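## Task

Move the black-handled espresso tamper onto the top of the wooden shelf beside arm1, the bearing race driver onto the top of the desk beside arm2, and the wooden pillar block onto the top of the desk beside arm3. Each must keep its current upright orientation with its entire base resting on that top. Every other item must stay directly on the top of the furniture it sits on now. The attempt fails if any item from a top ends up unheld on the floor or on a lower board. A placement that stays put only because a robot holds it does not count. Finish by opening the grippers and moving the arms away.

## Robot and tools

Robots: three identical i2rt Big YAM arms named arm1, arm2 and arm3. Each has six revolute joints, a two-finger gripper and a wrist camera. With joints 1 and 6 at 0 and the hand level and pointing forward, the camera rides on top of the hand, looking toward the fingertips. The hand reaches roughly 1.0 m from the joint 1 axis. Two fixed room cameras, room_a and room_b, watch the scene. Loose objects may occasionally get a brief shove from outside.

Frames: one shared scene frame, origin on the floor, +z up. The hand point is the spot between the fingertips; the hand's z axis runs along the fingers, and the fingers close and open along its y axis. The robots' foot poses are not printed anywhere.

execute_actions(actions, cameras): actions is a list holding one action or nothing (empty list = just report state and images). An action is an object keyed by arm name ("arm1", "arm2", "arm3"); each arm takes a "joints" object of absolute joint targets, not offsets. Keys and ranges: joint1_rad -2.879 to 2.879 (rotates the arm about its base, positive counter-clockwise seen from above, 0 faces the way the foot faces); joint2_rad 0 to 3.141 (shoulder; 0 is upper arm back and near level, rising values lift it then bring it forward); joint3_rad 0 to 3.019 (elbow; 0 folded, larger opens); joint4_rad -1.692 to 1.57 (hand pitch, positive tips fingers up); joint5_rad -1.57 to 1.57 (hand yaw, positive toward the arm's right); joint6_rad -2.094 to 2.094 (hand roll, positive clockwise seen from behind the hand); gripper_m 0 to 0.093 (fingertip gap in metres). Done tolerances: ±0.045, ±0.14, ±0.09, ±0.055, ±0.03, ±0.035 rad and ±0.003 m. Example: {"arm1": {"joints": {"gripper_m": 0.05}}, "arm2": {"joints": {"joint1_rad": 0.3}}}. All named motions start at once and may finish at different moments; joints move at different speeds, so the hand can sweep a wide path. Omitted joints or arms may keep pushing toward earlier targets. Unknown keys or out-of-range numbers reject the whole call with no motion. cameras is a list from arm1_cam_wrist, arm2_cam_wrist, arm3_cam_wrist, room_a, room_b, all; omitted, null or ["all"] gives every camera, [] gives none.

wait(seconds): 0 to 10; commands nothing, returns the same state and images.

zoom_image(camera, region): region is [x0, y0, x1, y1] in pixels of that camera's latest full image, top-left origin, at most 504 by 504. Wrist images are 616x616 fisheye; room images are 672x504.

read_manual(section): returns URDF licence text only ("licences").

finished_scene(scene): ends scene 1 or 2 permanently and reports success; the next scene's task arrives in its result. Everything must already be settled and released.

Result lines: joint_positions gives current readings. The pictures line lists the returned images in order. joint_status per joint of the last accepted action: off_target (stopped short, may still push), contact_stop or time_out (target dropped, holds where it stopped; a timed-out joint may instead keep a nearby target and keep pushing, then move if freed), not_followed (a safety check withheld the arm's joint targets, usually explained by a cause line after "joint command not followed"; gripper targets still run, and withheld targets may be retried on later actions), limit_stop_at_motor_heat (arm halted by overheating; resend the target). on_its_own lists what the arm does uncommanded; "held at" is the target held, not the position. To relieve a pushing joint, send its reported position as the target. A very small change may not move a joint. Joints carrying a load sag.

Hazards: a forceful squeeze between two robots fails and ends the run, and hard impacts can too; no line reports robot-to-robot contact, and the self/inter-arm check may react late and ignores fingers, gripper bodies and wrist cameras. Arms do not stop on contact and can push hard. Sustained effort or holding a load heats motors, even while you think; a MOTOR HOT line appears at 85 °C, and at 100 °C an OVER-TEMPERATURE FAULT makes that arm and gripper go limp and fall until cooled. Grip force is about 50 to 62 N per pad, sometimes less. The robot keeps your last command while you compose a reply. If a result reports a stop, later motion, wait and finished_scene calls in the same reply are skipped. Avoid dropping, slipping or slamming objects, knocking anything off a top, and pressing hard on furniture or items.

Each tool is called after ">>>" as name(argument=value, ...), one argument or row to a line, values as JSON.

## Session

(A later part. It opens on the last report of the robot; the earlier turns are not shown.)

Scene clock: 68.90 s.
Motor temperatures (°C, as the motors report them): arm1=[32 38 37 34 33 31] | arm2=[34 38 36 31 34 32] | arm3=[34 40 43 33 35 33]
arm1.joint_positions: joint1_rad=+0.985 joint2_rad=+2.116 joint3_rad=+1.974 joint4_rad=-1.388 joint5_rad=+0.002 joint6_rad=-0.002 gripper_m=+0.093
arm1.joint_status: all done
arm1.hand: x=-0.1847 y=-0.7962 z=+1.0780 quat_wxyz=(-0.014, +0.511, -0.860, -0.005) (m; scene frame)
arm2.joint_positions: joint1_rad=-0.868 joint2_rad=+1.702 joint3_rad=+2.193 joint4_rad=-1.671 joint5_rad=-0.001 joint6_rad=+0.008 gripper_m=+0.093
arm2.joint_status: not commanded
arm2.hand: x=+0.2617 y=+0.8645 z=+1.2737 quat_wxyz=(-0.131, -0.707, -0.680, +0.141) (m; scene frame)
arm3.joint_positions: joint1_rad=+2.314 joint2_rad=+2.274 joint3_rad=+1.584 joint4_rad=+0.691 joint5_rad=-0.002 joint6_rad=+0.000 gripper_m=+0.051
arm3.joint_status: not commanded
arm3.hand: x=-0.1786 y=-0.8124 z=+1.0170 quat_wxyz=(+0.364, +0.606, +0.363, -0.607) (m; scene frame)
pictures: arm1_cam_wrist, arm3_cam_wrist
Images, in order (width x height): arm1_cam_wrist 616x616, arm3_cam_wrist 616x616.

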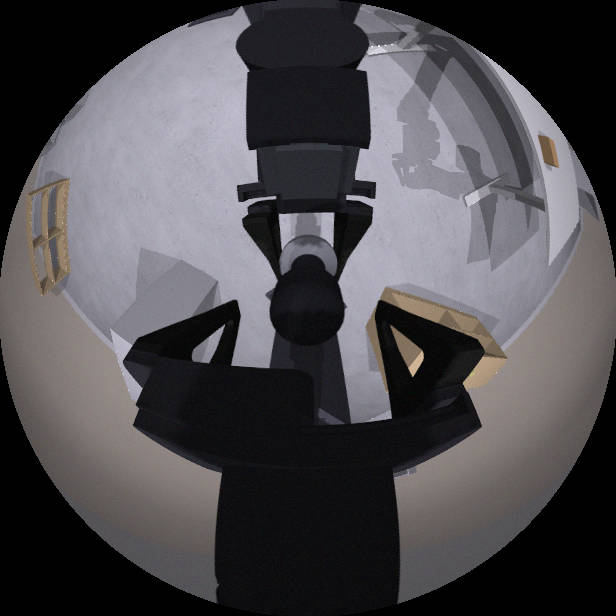

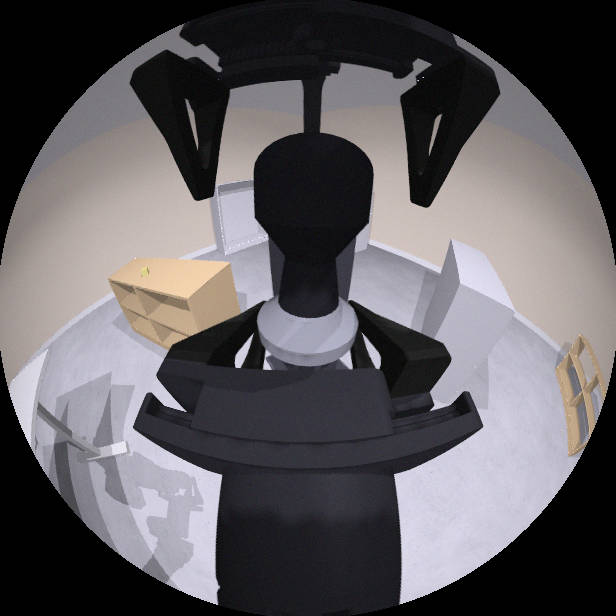

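Lower about 1 cm, then grip.

>>> execute_actions(
  actions=[
    {"arm1":{"joints":{"joint3_rad":1.955}}},
  ],
  cameras=[],
)

>>> execute_actions(
  actions=[
    {"arm1":{"joints":{"gripper_m":0}}},
  ],
  cameras=["arm1_cam_wrist","arm3_cam_wrist"],
)

Scene clock: 69.57 s.
Motor temperatures (°C, as the motors report them): arm1=[32 38 37 34 33 31] | arm2=[34 38 36 31 34 32] | arm3=[34 40 44 33 35 33]
arm1.joint_positions: joint1_rad=+0.985 joint2_rad=+2.117 joint3_rad=+1.956 joint4_rad=-1.387 joint5_rad=+0.002 joint6_rad=-0.002 gripper_m=+0.093
arm1.joint_status: all done
arm1.hand: x=-0.1873 y=-0.8011 z=+1.0701 quat_wxyz=(-0.006, +0.511, -0.860, +0.000) (m; scene frame)
arm2.joint_positions: joint1_rad=-0.868 joint2_rad=+1.702 joint3_rad=+2.193 joint4_rad=-1.671 joint5_rad=-0.001 joint6_rad=+0.008 gripper_m=+0.093
arm2.joint_status: not commanded
arm2.hand: x=+0.2617 y=+0.8645 z=+1.2737 quat_wxyz=(-0.131, -0.707, -0.680, +0.141) (m; scene frame)
arm3.joint_positions: joint1_rad=+2.314 joint2_rad=+2.274 joint3_rad=+1.584 joint4_rad=+0.691 joint5_rad=-0.002 joint6_rad=+0.000 gripper_m=+0.051
arm3.joint_status: not commanded
arm3.hand: x=-0.1786 y=-0.8124 z=+1.0170 quat_wxyz=(+0.364, +0.606, +0.363, -0.607) (m; scene frame)
pictures: none
No camera images: the call's "cameras" was empty. Leave "cameras" out to get every camera's image.

Scene clock: 70.27 s.
Motor temperatures (°C, as the motors report them): arm1=[32 38 37 34 33 31] | arm2=[34 38 36 31 34 32] | arm3=[34 40 44 33 35 33]
arm1.joint_positions: joint1_rad=+0.985 joint2_rad=+2.117 joint3_rad=+1.956 joint4_rad=-1.387 joint5_rad=+0.001 joint6_rad=-0.003 gripper_m=+0.045
arm1.joint_status: gripper_m off_target (ended at +0.045, target +0.000)
arm1.hand: x=-0.1874 y=-0.8009 z=+1.0701 quat_wxyz=(-0.006, +0.511, -0.860, -0.001) (m; scene frame)
arm2.joint_positions: joint1_rad=-0.868 joint2_rad=+1.702 joint3_rad=+2.193 joint4_rad=-1.671 joint5_rad=-0.001 joint6_rad=+0.008 gripper_m=+0.093
arm2.joint_status: not commanded
arm2.hand: x=+0.2617 y=+0.8645 z=+1.2737 quat_wxyz=(-0.131, -0.707, -0.680, +0.141) (m; scene frame)
arm3.joint_positions: joint1_rad=+2.314 joint2_rad=+2.274 joint3_rad=+1.584 joint4_rad=+0.690 joint5_rad=-0.002 joint6_rad=+0.000 gripper_m=+0.051
arm3.joint_status: not commanded
arm3.hand: x=-0.1786 y=-0.8124 z=+1.0167 quat_wxyz=(+0.363, +0.607, +0.363, -0.607) (m; scene frame)
pictures: arm1_cam_wrist, arm3_cam_wrist
Images, in order (width x height): arm1_cam_wrist 616x616, arm3_cam_wrist 616x616.

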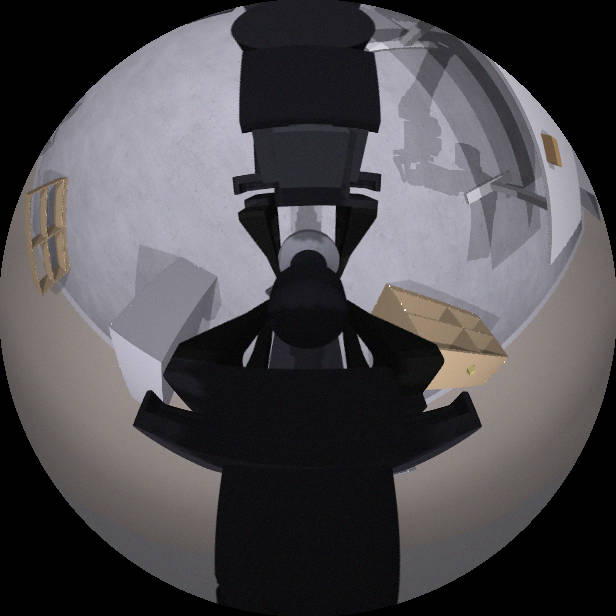

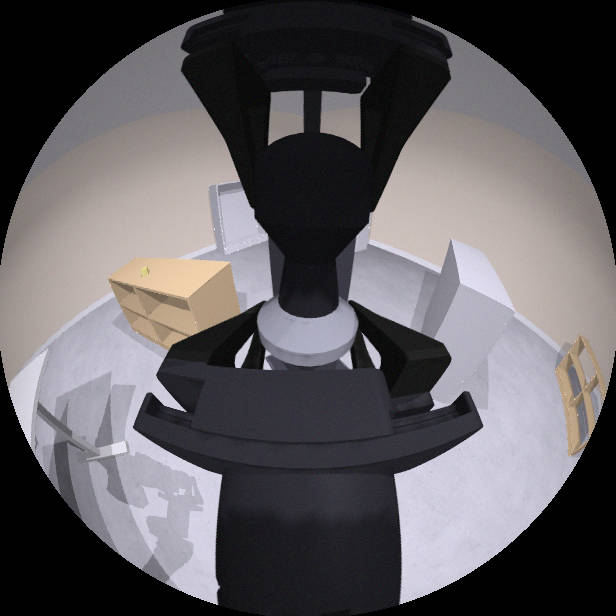

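>>> execute_actions(
  actions=[
    {"arm1":{"joints":{"joint2_rad":2.08,"joint3_rad":1.98}},"arm3":{"joints":{"gripper_m":0.093,"joint2_rad":2.29,"joint3_rad":1.585}}},
  ],
  cameras=[],
)

>>> execute_actions(
  actions=[
    {"arm3":{"joints":{"joint2_rad":2.1,"joint3_rad":1.1,"joint4_rad":1.0}}},
  ],
  cameras=[],
)

>>> execute_actions(
  actions=[
    {"arm1":{"joints":{"joint1_rad":-0.64}}},
  ],
  cameras=[],
)

>>> execute_actions(
  actions=[
    {"arm1":{"joints":{"joint2_rad":2.59,"joint3_rad":1.85,"joint4_rad":-0.76}}},
  ],
  cameras=["arm1_cam_wrist","room_b"],
)

Scene clock: 71.37 s.
Motor temperatures (°C, as the motors report them): arm1=[32 38 37 34 33 31] | arm2=[34 38 36 31 34 32] | arm3=[34 40 44 33 35 33]
arm1.joint_positions: joint1_rad=+0.985 joint2_rad=+2.116 joint3_rad=+1.956 joint4_rad=-1.387 joint5_rad=+0.001 joint6_rad=-0.003 gripper_m=+0.045
arm1.joint_status: all done
arm1.hand: x=-0.1874 y=-0.8009 z=+1.0709 quat_wxyz=(-0.006, +0.511, -0.860, -0.001) (m; scene frame)
arm2.joint_positions: joint1_rad=-0.868 joint2_rad=+1.702 joint3_rad=+2.193 joint4_rad=-1.671 joint5_rad=-0.001 joint6_rad=+0.008 gripper_m=+0.093
arm2.joint_status: not commanded
arm2.hand: x=+0.2617 y=+0.8645 z=+1.2737 quat_wxyz=(-0.131, -0.707, -0.680, +0.141) (m; scene frame)
arm3.joint_positions: joint1_rad=+2.314 joint2_rad=+2.274 joint3_rad=+1.584 joint4_rad=+0.690 joint5_rad=-0.002 joint6_rad=+0.000 gripper_m=+0.093
arm3.joint_status: all done
arm3.hand: x=-0.1786 y=-0.8124 z=+1.0167 quat_wxyz=(+0.363, +0.607, +0.363, -0.607) (m; scene frame)
pictures: none
No camera images: the call's "cameras" was empty. Leave "cameras" out to get every camera's image.

Scene clock: 72.63 s.
Motor temperatures (°C, as the motors report them): arm1=[32 38 37 34 33 31] | arm2=[34 38 36 31 34 32] | arm3=[34 40 43 33 35 33]
arm1.joint_positions: joint1_rad=+0.985 joint2_rad=+2.116 joint3_rad=+1.956 joint4_rad=-1.387 joint5_rad=+0.001 joint6_rad=-0.003 gripper_m=+0.045
arm1.joint_status: not commanded
arm1.hand: x=-0.1874 y=-0.8009 z=+1.0709 quat_wxyz=(-0.006, +0.511, -0.860, -0.001) (m; scene frame)
arm2.joint_positions: joint1_rad=-0.868 joint2_rad=+1.702 joint3_rad=+2.193 joint4_rad=-1.671 joint5_rad=-0.001 joint6_rad=+0.008 gripper_m=+0.093
arm2.joint_status: not commanded
arm2.hand: x=+0.2617 y=+0.8645 z=+1.2737 quat_wxyz=(-0.131, -0.707, -0.680, +0.141) (m; scene frame)
arm3.joint_positions: joint1_rad=+2.314 joint2_rad=+2.079 joint3_rad=+1.102 joint4_rad=+0.988 joint5_rad=-0.002 joint6_rad=+0.000 gripper_m=+0.093
arm3.joint_status: all done
arm3.hand: x=-0.1151 y=-0.6944 z=+0.9987 quat_wxyz=(+0.365, +0.603, +0.361, -0.610) (m; scene frame)
pictures: none
No camera images: the call's "cameras" was empty. Leave "cameras" out to get every camera's image.

Scene clock: 74.67 s.
Motor temperatures (°C, as the motors report them): arm1=[32 39 37 34 33 31] | arm2=[34 38 36 31 34 32] | arm3=[34 40 43 33 35 33]
arm1.joint_positions: joint1_rad=-0.649 joint2_rad=+2.116 joint3_rad=+1.956 joint4_rad=-1.365 joint5_rad=+0.004 joint6_rad=-0.003 gripper_m=+0.045
arm1.joint_status: all done
arm1.hand: x=+0.0559 y=-1.7354 z=+1.0822 quat_wxyz=(-0.022, -0.277, -0.960, +0.015) (m; scene frame)
arm2.joint_positions: joint1_rad=-0.868 joint2_rad=+1.702 joint3_rad=+2.193 joint4_rad=-1.671 joint5_rad=-0.001 joint6_rad=+0.008 gripper_m=+0.093
arm2.joint_status: not commanded
arm2.hand: x=+0.2617 y=+0.8645 z=+1.2737 quat_wxyz=(-0.131, -0.707, -0.680, +0.141) (m; scene frame)
arm3.joint_positions: joint1_rad=+2.314 joint2_rad=+2.079 joint3_rad=+1.102 joint4_rad=+0.988 joint5_rad=-0.002 joint6_rad=+0.000 gripper_m=+0.093
arm3.joint_status: not commanded
arm3.hand: x=-0.1151 y=-0.6944 z=+0.9987 quat_wxyz=(+0.365, +0.603, +0.361, -0.610) (m; scene frame)
pictures: none
No camera images: the call's "cameras" was empty. Leave "cameras" out to get every camera's image.

Scene clock: 76.07 s.
Motor temperatures (°C, as the motors report them): arm1=[32 39 37 34 33 31] | arm2=[34 38 36 31 34 32] | arm3=[34 40 43 33 35 33]
arm1.joint_positions: joint1_rad=-0.650 joint2_rad=+2.630 joint3_rad=+1.821 joint4_rad=-0.771 joint5_rad=+0.004 joint6_rad=-0.002 gripper_m=+0.045
arm1.joint_status: all done
arm1.hand: x=+0.0393 y=-1.7306 z=+0.7038 quat_wxyz=(+0.005, -0.278, -0.961, +0.007) (m; scene frame)
arm2.joint_positions: joint1_rad=-0.868 joint2_rad=+1.702 joint3_rad=+2.193 joint4_rad=-1.671 joint5_rad=-0.001 joint6_rad=+0.008 gripper_m=+0.093
arm2.joint_status: not commanded
arm2.hand: x=+0.2617 y=+0.8645 z=+1.2737 quat_wxyz=(-0.131, -0.707, -0.680, +0.141) (m; scene frame)
arm3.joint_positions: joint1_rad=+2.314 joint2_rad=+2.079 joint3_rad=+1.102 joint4_rad=+0.988 joint5_rad=-0.002 joint6_rad=+0.000 gripper_m=+0.093
arm3.joint_status: not commanded
arm3.hand: x=-0.1151 y=-0.6944 z=+0.9987 quat_wxyz=(+0.365, +0.603, +0.361, -0.610) (m; scene frame)
pictures: arm1_cam_wrist, room_b
Images, in order (width x height): arm1_cam_wrist 616x616, room_b 672x504.

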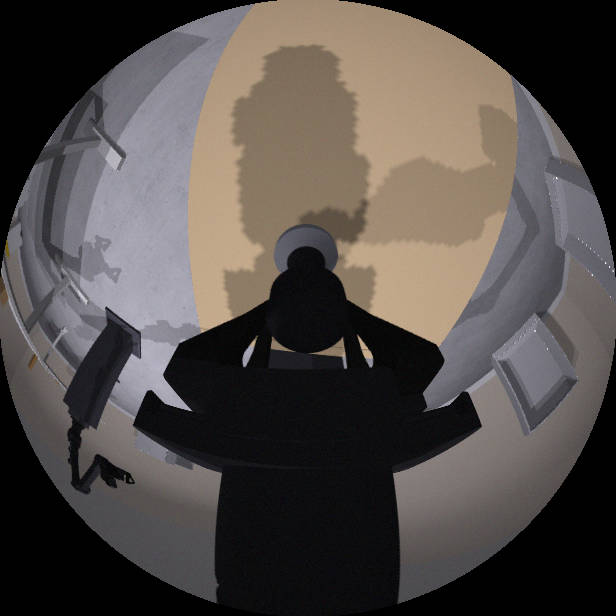

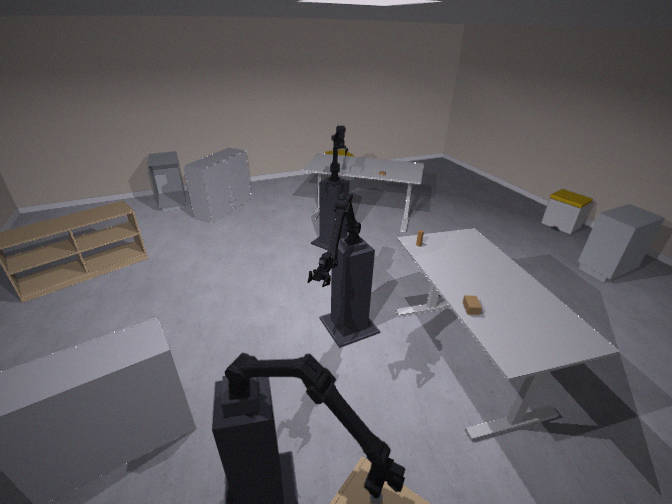

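>>> execute_actions(
  actions=[
    {"arm1":{"joints":{"joint2_rad":2.665,"joint4_rad":-0.69}}},
  ],
  cameras=["arm1_cam_wrist"],
)

>>> execute_actions(
  actions=[
    {"arm1":{"joints":{"joint2_rad":2.70,"joint4_rad":-0.67}}},
  ],
  cameras=["arm1_cam_wrist"],
)

Scene clock: 76.93 s.
Motor temperatures (°C, as the motors report them): arm1=[32 39 37 34 33 31] | arm2=[34 38 36 31 34 32] | arm3=[34 40 42 33 35 33]
arm1.joint_positions: joint1_rad=-0.650 joint2_rad=+2.656 joint3_rad=+1.824 joint4_rad=-0.697 joint5_rad=+0.003 joint6_rad=-0.002 gripper_m=+0.045
arm1.joint_status: all done
arm1.hand: x=+0.0475 y=-1.7359 z=+0.6890 quat_wxyz=(-0.020, -0.278, -0.960, +0.014) (m; scene frame)
arm2.joint_positions: joint1_rad=-0.868 joint2_rad=+1.702 joint3_rad=+2.193 joint4_rad=-1.671 joint5_rad=-0.001 joint6_rad=+0.008 gripper_m=+0.093
arm2.joint_status: not commanded
arm2.hand: x=+0.2617 y=+0.8645 z=+1.2737 quat_wxyz=(-0.131, -0.707, -0.680, +0.141) (m; scene frame)
arm3.joint_positions: joint1_rad=+2.314 joint2_rad=+2.079 joint3_rad=+1.102 joint4_rad=+0.988 joint5_rad=-0.002 joint6_rad=+0.000 gripper_m=+0.093
arm3.joint_status: not commanded
arm3.hand: x=-0.1151 y=-0.6944 z=+0.9987 quat_wxyz=(+0.365, +0.603, +0.361, -0.610) (m; scene frame)
pictures: arm1_cam_wrist
Images, in order (width x height): arm1_cam_wrist 616x616.

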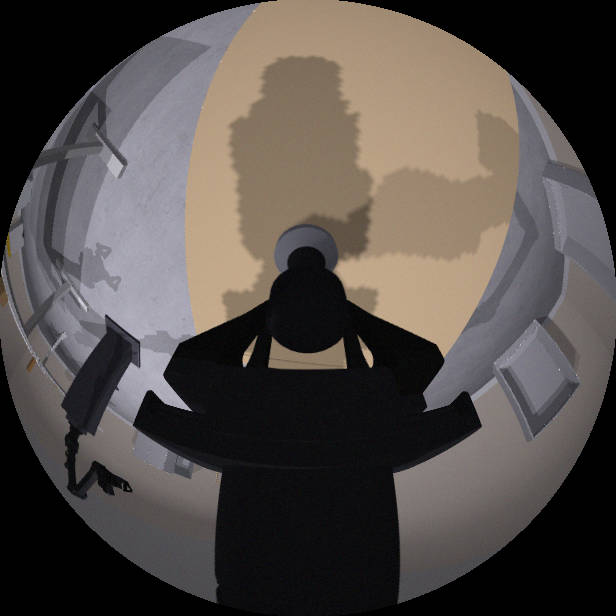

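Scene clock: 77.43 s.
Motor temperatures (°C, as the motors report them): arm1=[32 39 37 34 33 31] | arm2=[34 38 36 31 34 32] | arm3=[34 40 42 33 35 33]
arm1.joint_positions: joint1_rad=-0.650 joint2_rad=+2.658 joint3_rad=+1.824 joint4_rad=-0.690 joint5_rad=+0.003 joint6_rad=-0.002 gripper_m=+0.045
arm1.joint_status: all done
arm1.hand: x=+0.0482 y=-1.7364 z=+0.6878 quat_wxyz=(-0.023, -0.278, -0.960, +0.015) (m; scene frame)
arm2.joint_positions: joint1_rad=-0.868 joint2_rad=+1.702 joint3_rad=+2.193 joint4_rad=-1.671 joint5_rad=-0.001 joint6_rad=+0.008 gripper_m=+0.093
arm2.joint_status: not commanded
arm2.hand: x=+0.2617 y=+0.8645 z=+1.2737 quat_wxyz=(-0.131, -0.707, -0.680, +0.141) (m; scene frame)
arm3.joint_positions: joint1_rad=+2.314 joint2_rad=+2.079 joint3_rad=+1.102 joint4_rad=+0.988 joint5_rad=-0.002 joint6_rad=+0.000 gripper_m=+0.093
arm3.joint_status: not commanded
arm3.hand: x=-0.1151 y=-0.6944 z=+0.9987 quat_wxyz=(+0.365, +0.603, +0.361, -0.610) (m; scene frame)
pictures: arm1_cam_wrist
Images, in order (width x height): arm1_cam_wrist 616x616.

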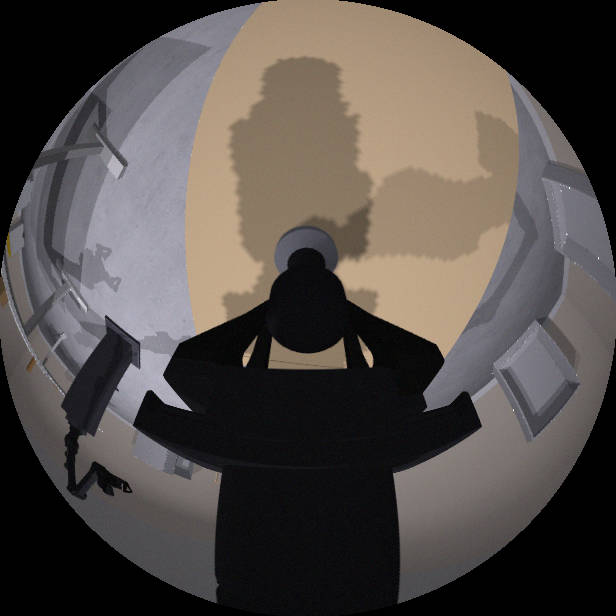

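>>> execute_actions(
  actions=[
    {"arm1":{"joints":{"joint2_rad":2.63,"joint4_rad":-0.71,"gripper_m":0.093}}},
  ],
  cameras=[],
)

>>> execute_actions(
  actions=[
    {"arm1":{"joints":{"joint2_rad":2.3,"joint4_rad":-1.0}}},
  ],
)

>>> zoom_image(
  camera="room_a",
  region=[100,200,340,330],
)

Scene clock: 78.23 s.
Motor temperatures (°C, as the motors report them): arm1=[32 39 37 34 33 31] | arm2=[34 38 36 31 34 32] | arm3=[34 40 42 33 35 33]
arm1.joint_positions: joint1_rad=-0.650 joint2_rad=+2.656 joint3_rad=+1.824 joint4_rad=-0.699 joint5_rad=+0.003 joint6_rad=-0.002 gripper_m=+0.093
arm1.joint_status: all done
arm1.hand: x=+0.0471 y=-1.7357 z=+0.6892 quat_wxyz=(-0.019, -0.278, -0.960, +0.014) (m; scene frame)
arm2.joint_positions: joint1_rad=-0.868 joint2_rad=+1.702 joint3_rad=+2.193 joint4_rad=-1.671 joint5_rad=-0.001 joint6_rad=+0.008 gripper_m=+0.093
arm2.joint_status: not commanded
arm2.hand: x=+0.2617 y=+0.8645 z=+1.2737 quat_wxyz=(-0.131, -0.707, -0.680, +0.141) (m; scene frame)
arm3.joint_positions: joint1_rad=+2.314 joint2_rad=+2.079 joint3_rad=+1.102 joint4_rad=+0.988 joint5_rad=-0.002 joint6_rad=+0.000 gripper_m=+0.093
arm3.joint_status: not commanded
arm3.hand: x=-0.1151 y=-0.6944 z=+0.9987 quat_wxyz=(+0.365, +0.603, +0.361, -0.610) (m; scene frame)
pictures: none
No camera images: the call's "cameras" was empty. Leave "cameras" out to get every camera's image.

Scene clock: 79.77 s.
Motor temperatures (°C, as the motors report them): arm1=[32 39 37 34 33 31] | arm2=[34 38 36 31 34 32] | arm3=[34 39 42 33 35 33]
arm1.joint_positions: joint1_rad=-0.650 joint2_rad=+2.314 joint3_rad=+1.838 joint4_rad=-0.991 joint5_rad=+0.003 joint6_rad=-0.002 gripper_m=+0.093
arm1.joint_status: all done
arm1.hand: x=+0.0795 y=-1.7530 z=+0.9137 quat_wxyz=(-0.050, -0.277, -0.959, +0.023) (m; scene frame)
arm2.joint_positions: joint1_rad=-0.868 joint2_rad=+1.702 joint3_rad=+2.193 joint4_rad=-1.671 joint5_rad=-0.001 joint6_rad=+0.008 gripper_m=+0.093
arm2.joint_status: not commanded
arm2.hand: x=+0.2617 y=+0.8645 z=+1.2737 quat_wxyz=(-0.131, -0.707, -0.680, +0.141) (m; scene frame)
arm3.joint_positions: joint1_rad=+2.314 joint2_rad=+2.079 joint3_rad=+1.102 joint4_rad=+0.988 joint5_rad=-0.002 joint6_rad=+0.000 gripper_m=+0.093
arm3.joint_status: not commanded
arm3.hand: x=-0.1151 y=-0.6944 z=+0.9987 quat_wxyz=(+0.365, +0.603, +0.361, -0.610) (m; scene frame)
pictures: arm1_cam_wrist, arm2_cam_wrist, arm3_cam_wrist, room_a, room_b
Images, in order (width x height): arm1_cam_wrist 616x616, arm2_cam_wrist 616x616, arm3_cam_wrist 616x616, room_a 672x504, room_b 672x504.

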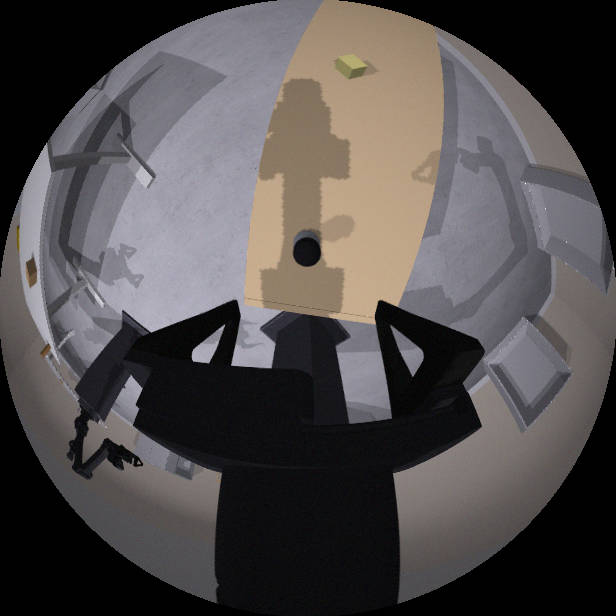

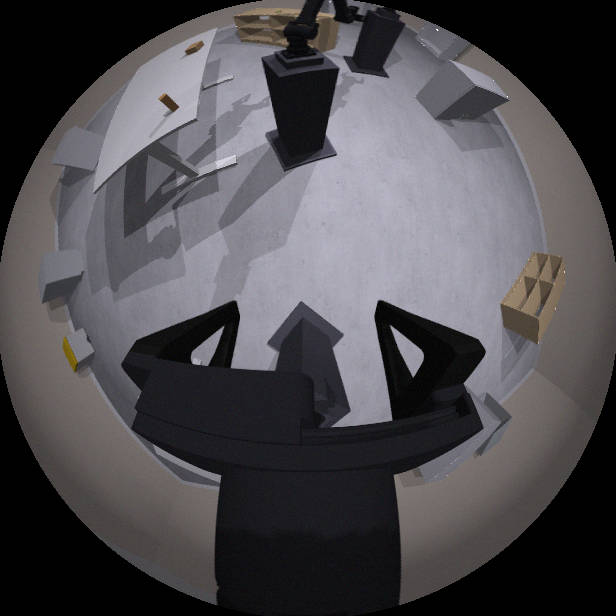

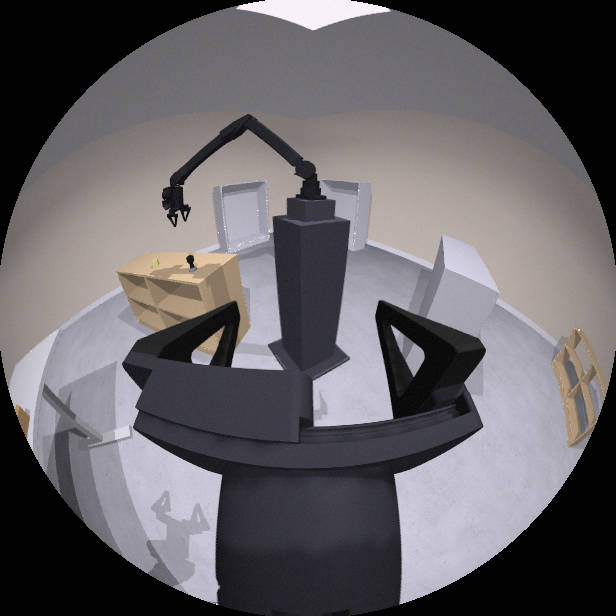

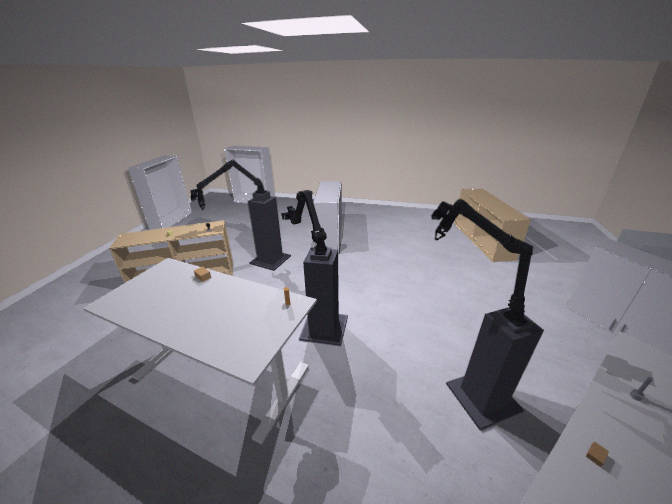

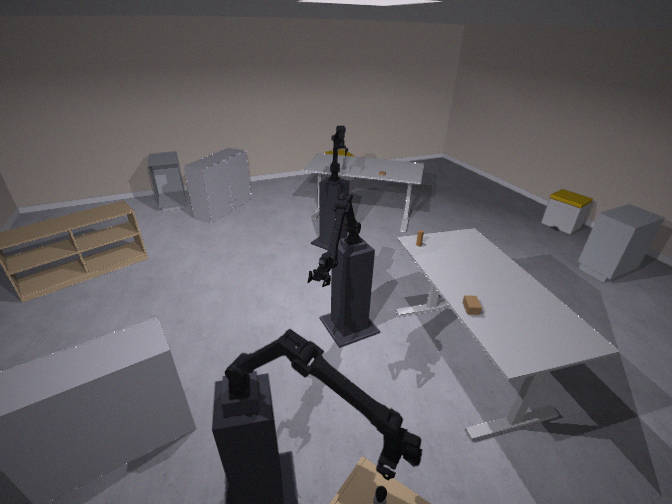

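Region (100, 200, 340, 330) of room_a's 672x504 image, scaled by 2.100, with more detail than that image has; it fills the top 273 rows of this view, and the rest is white.

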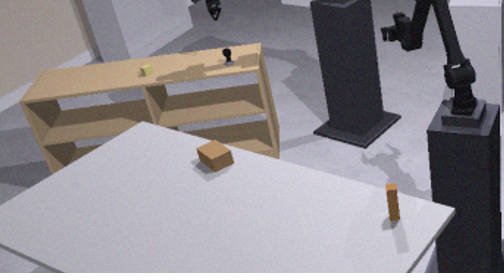

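>>> finished_scene(
  scene=1,
)

The scene is finished: the task was done.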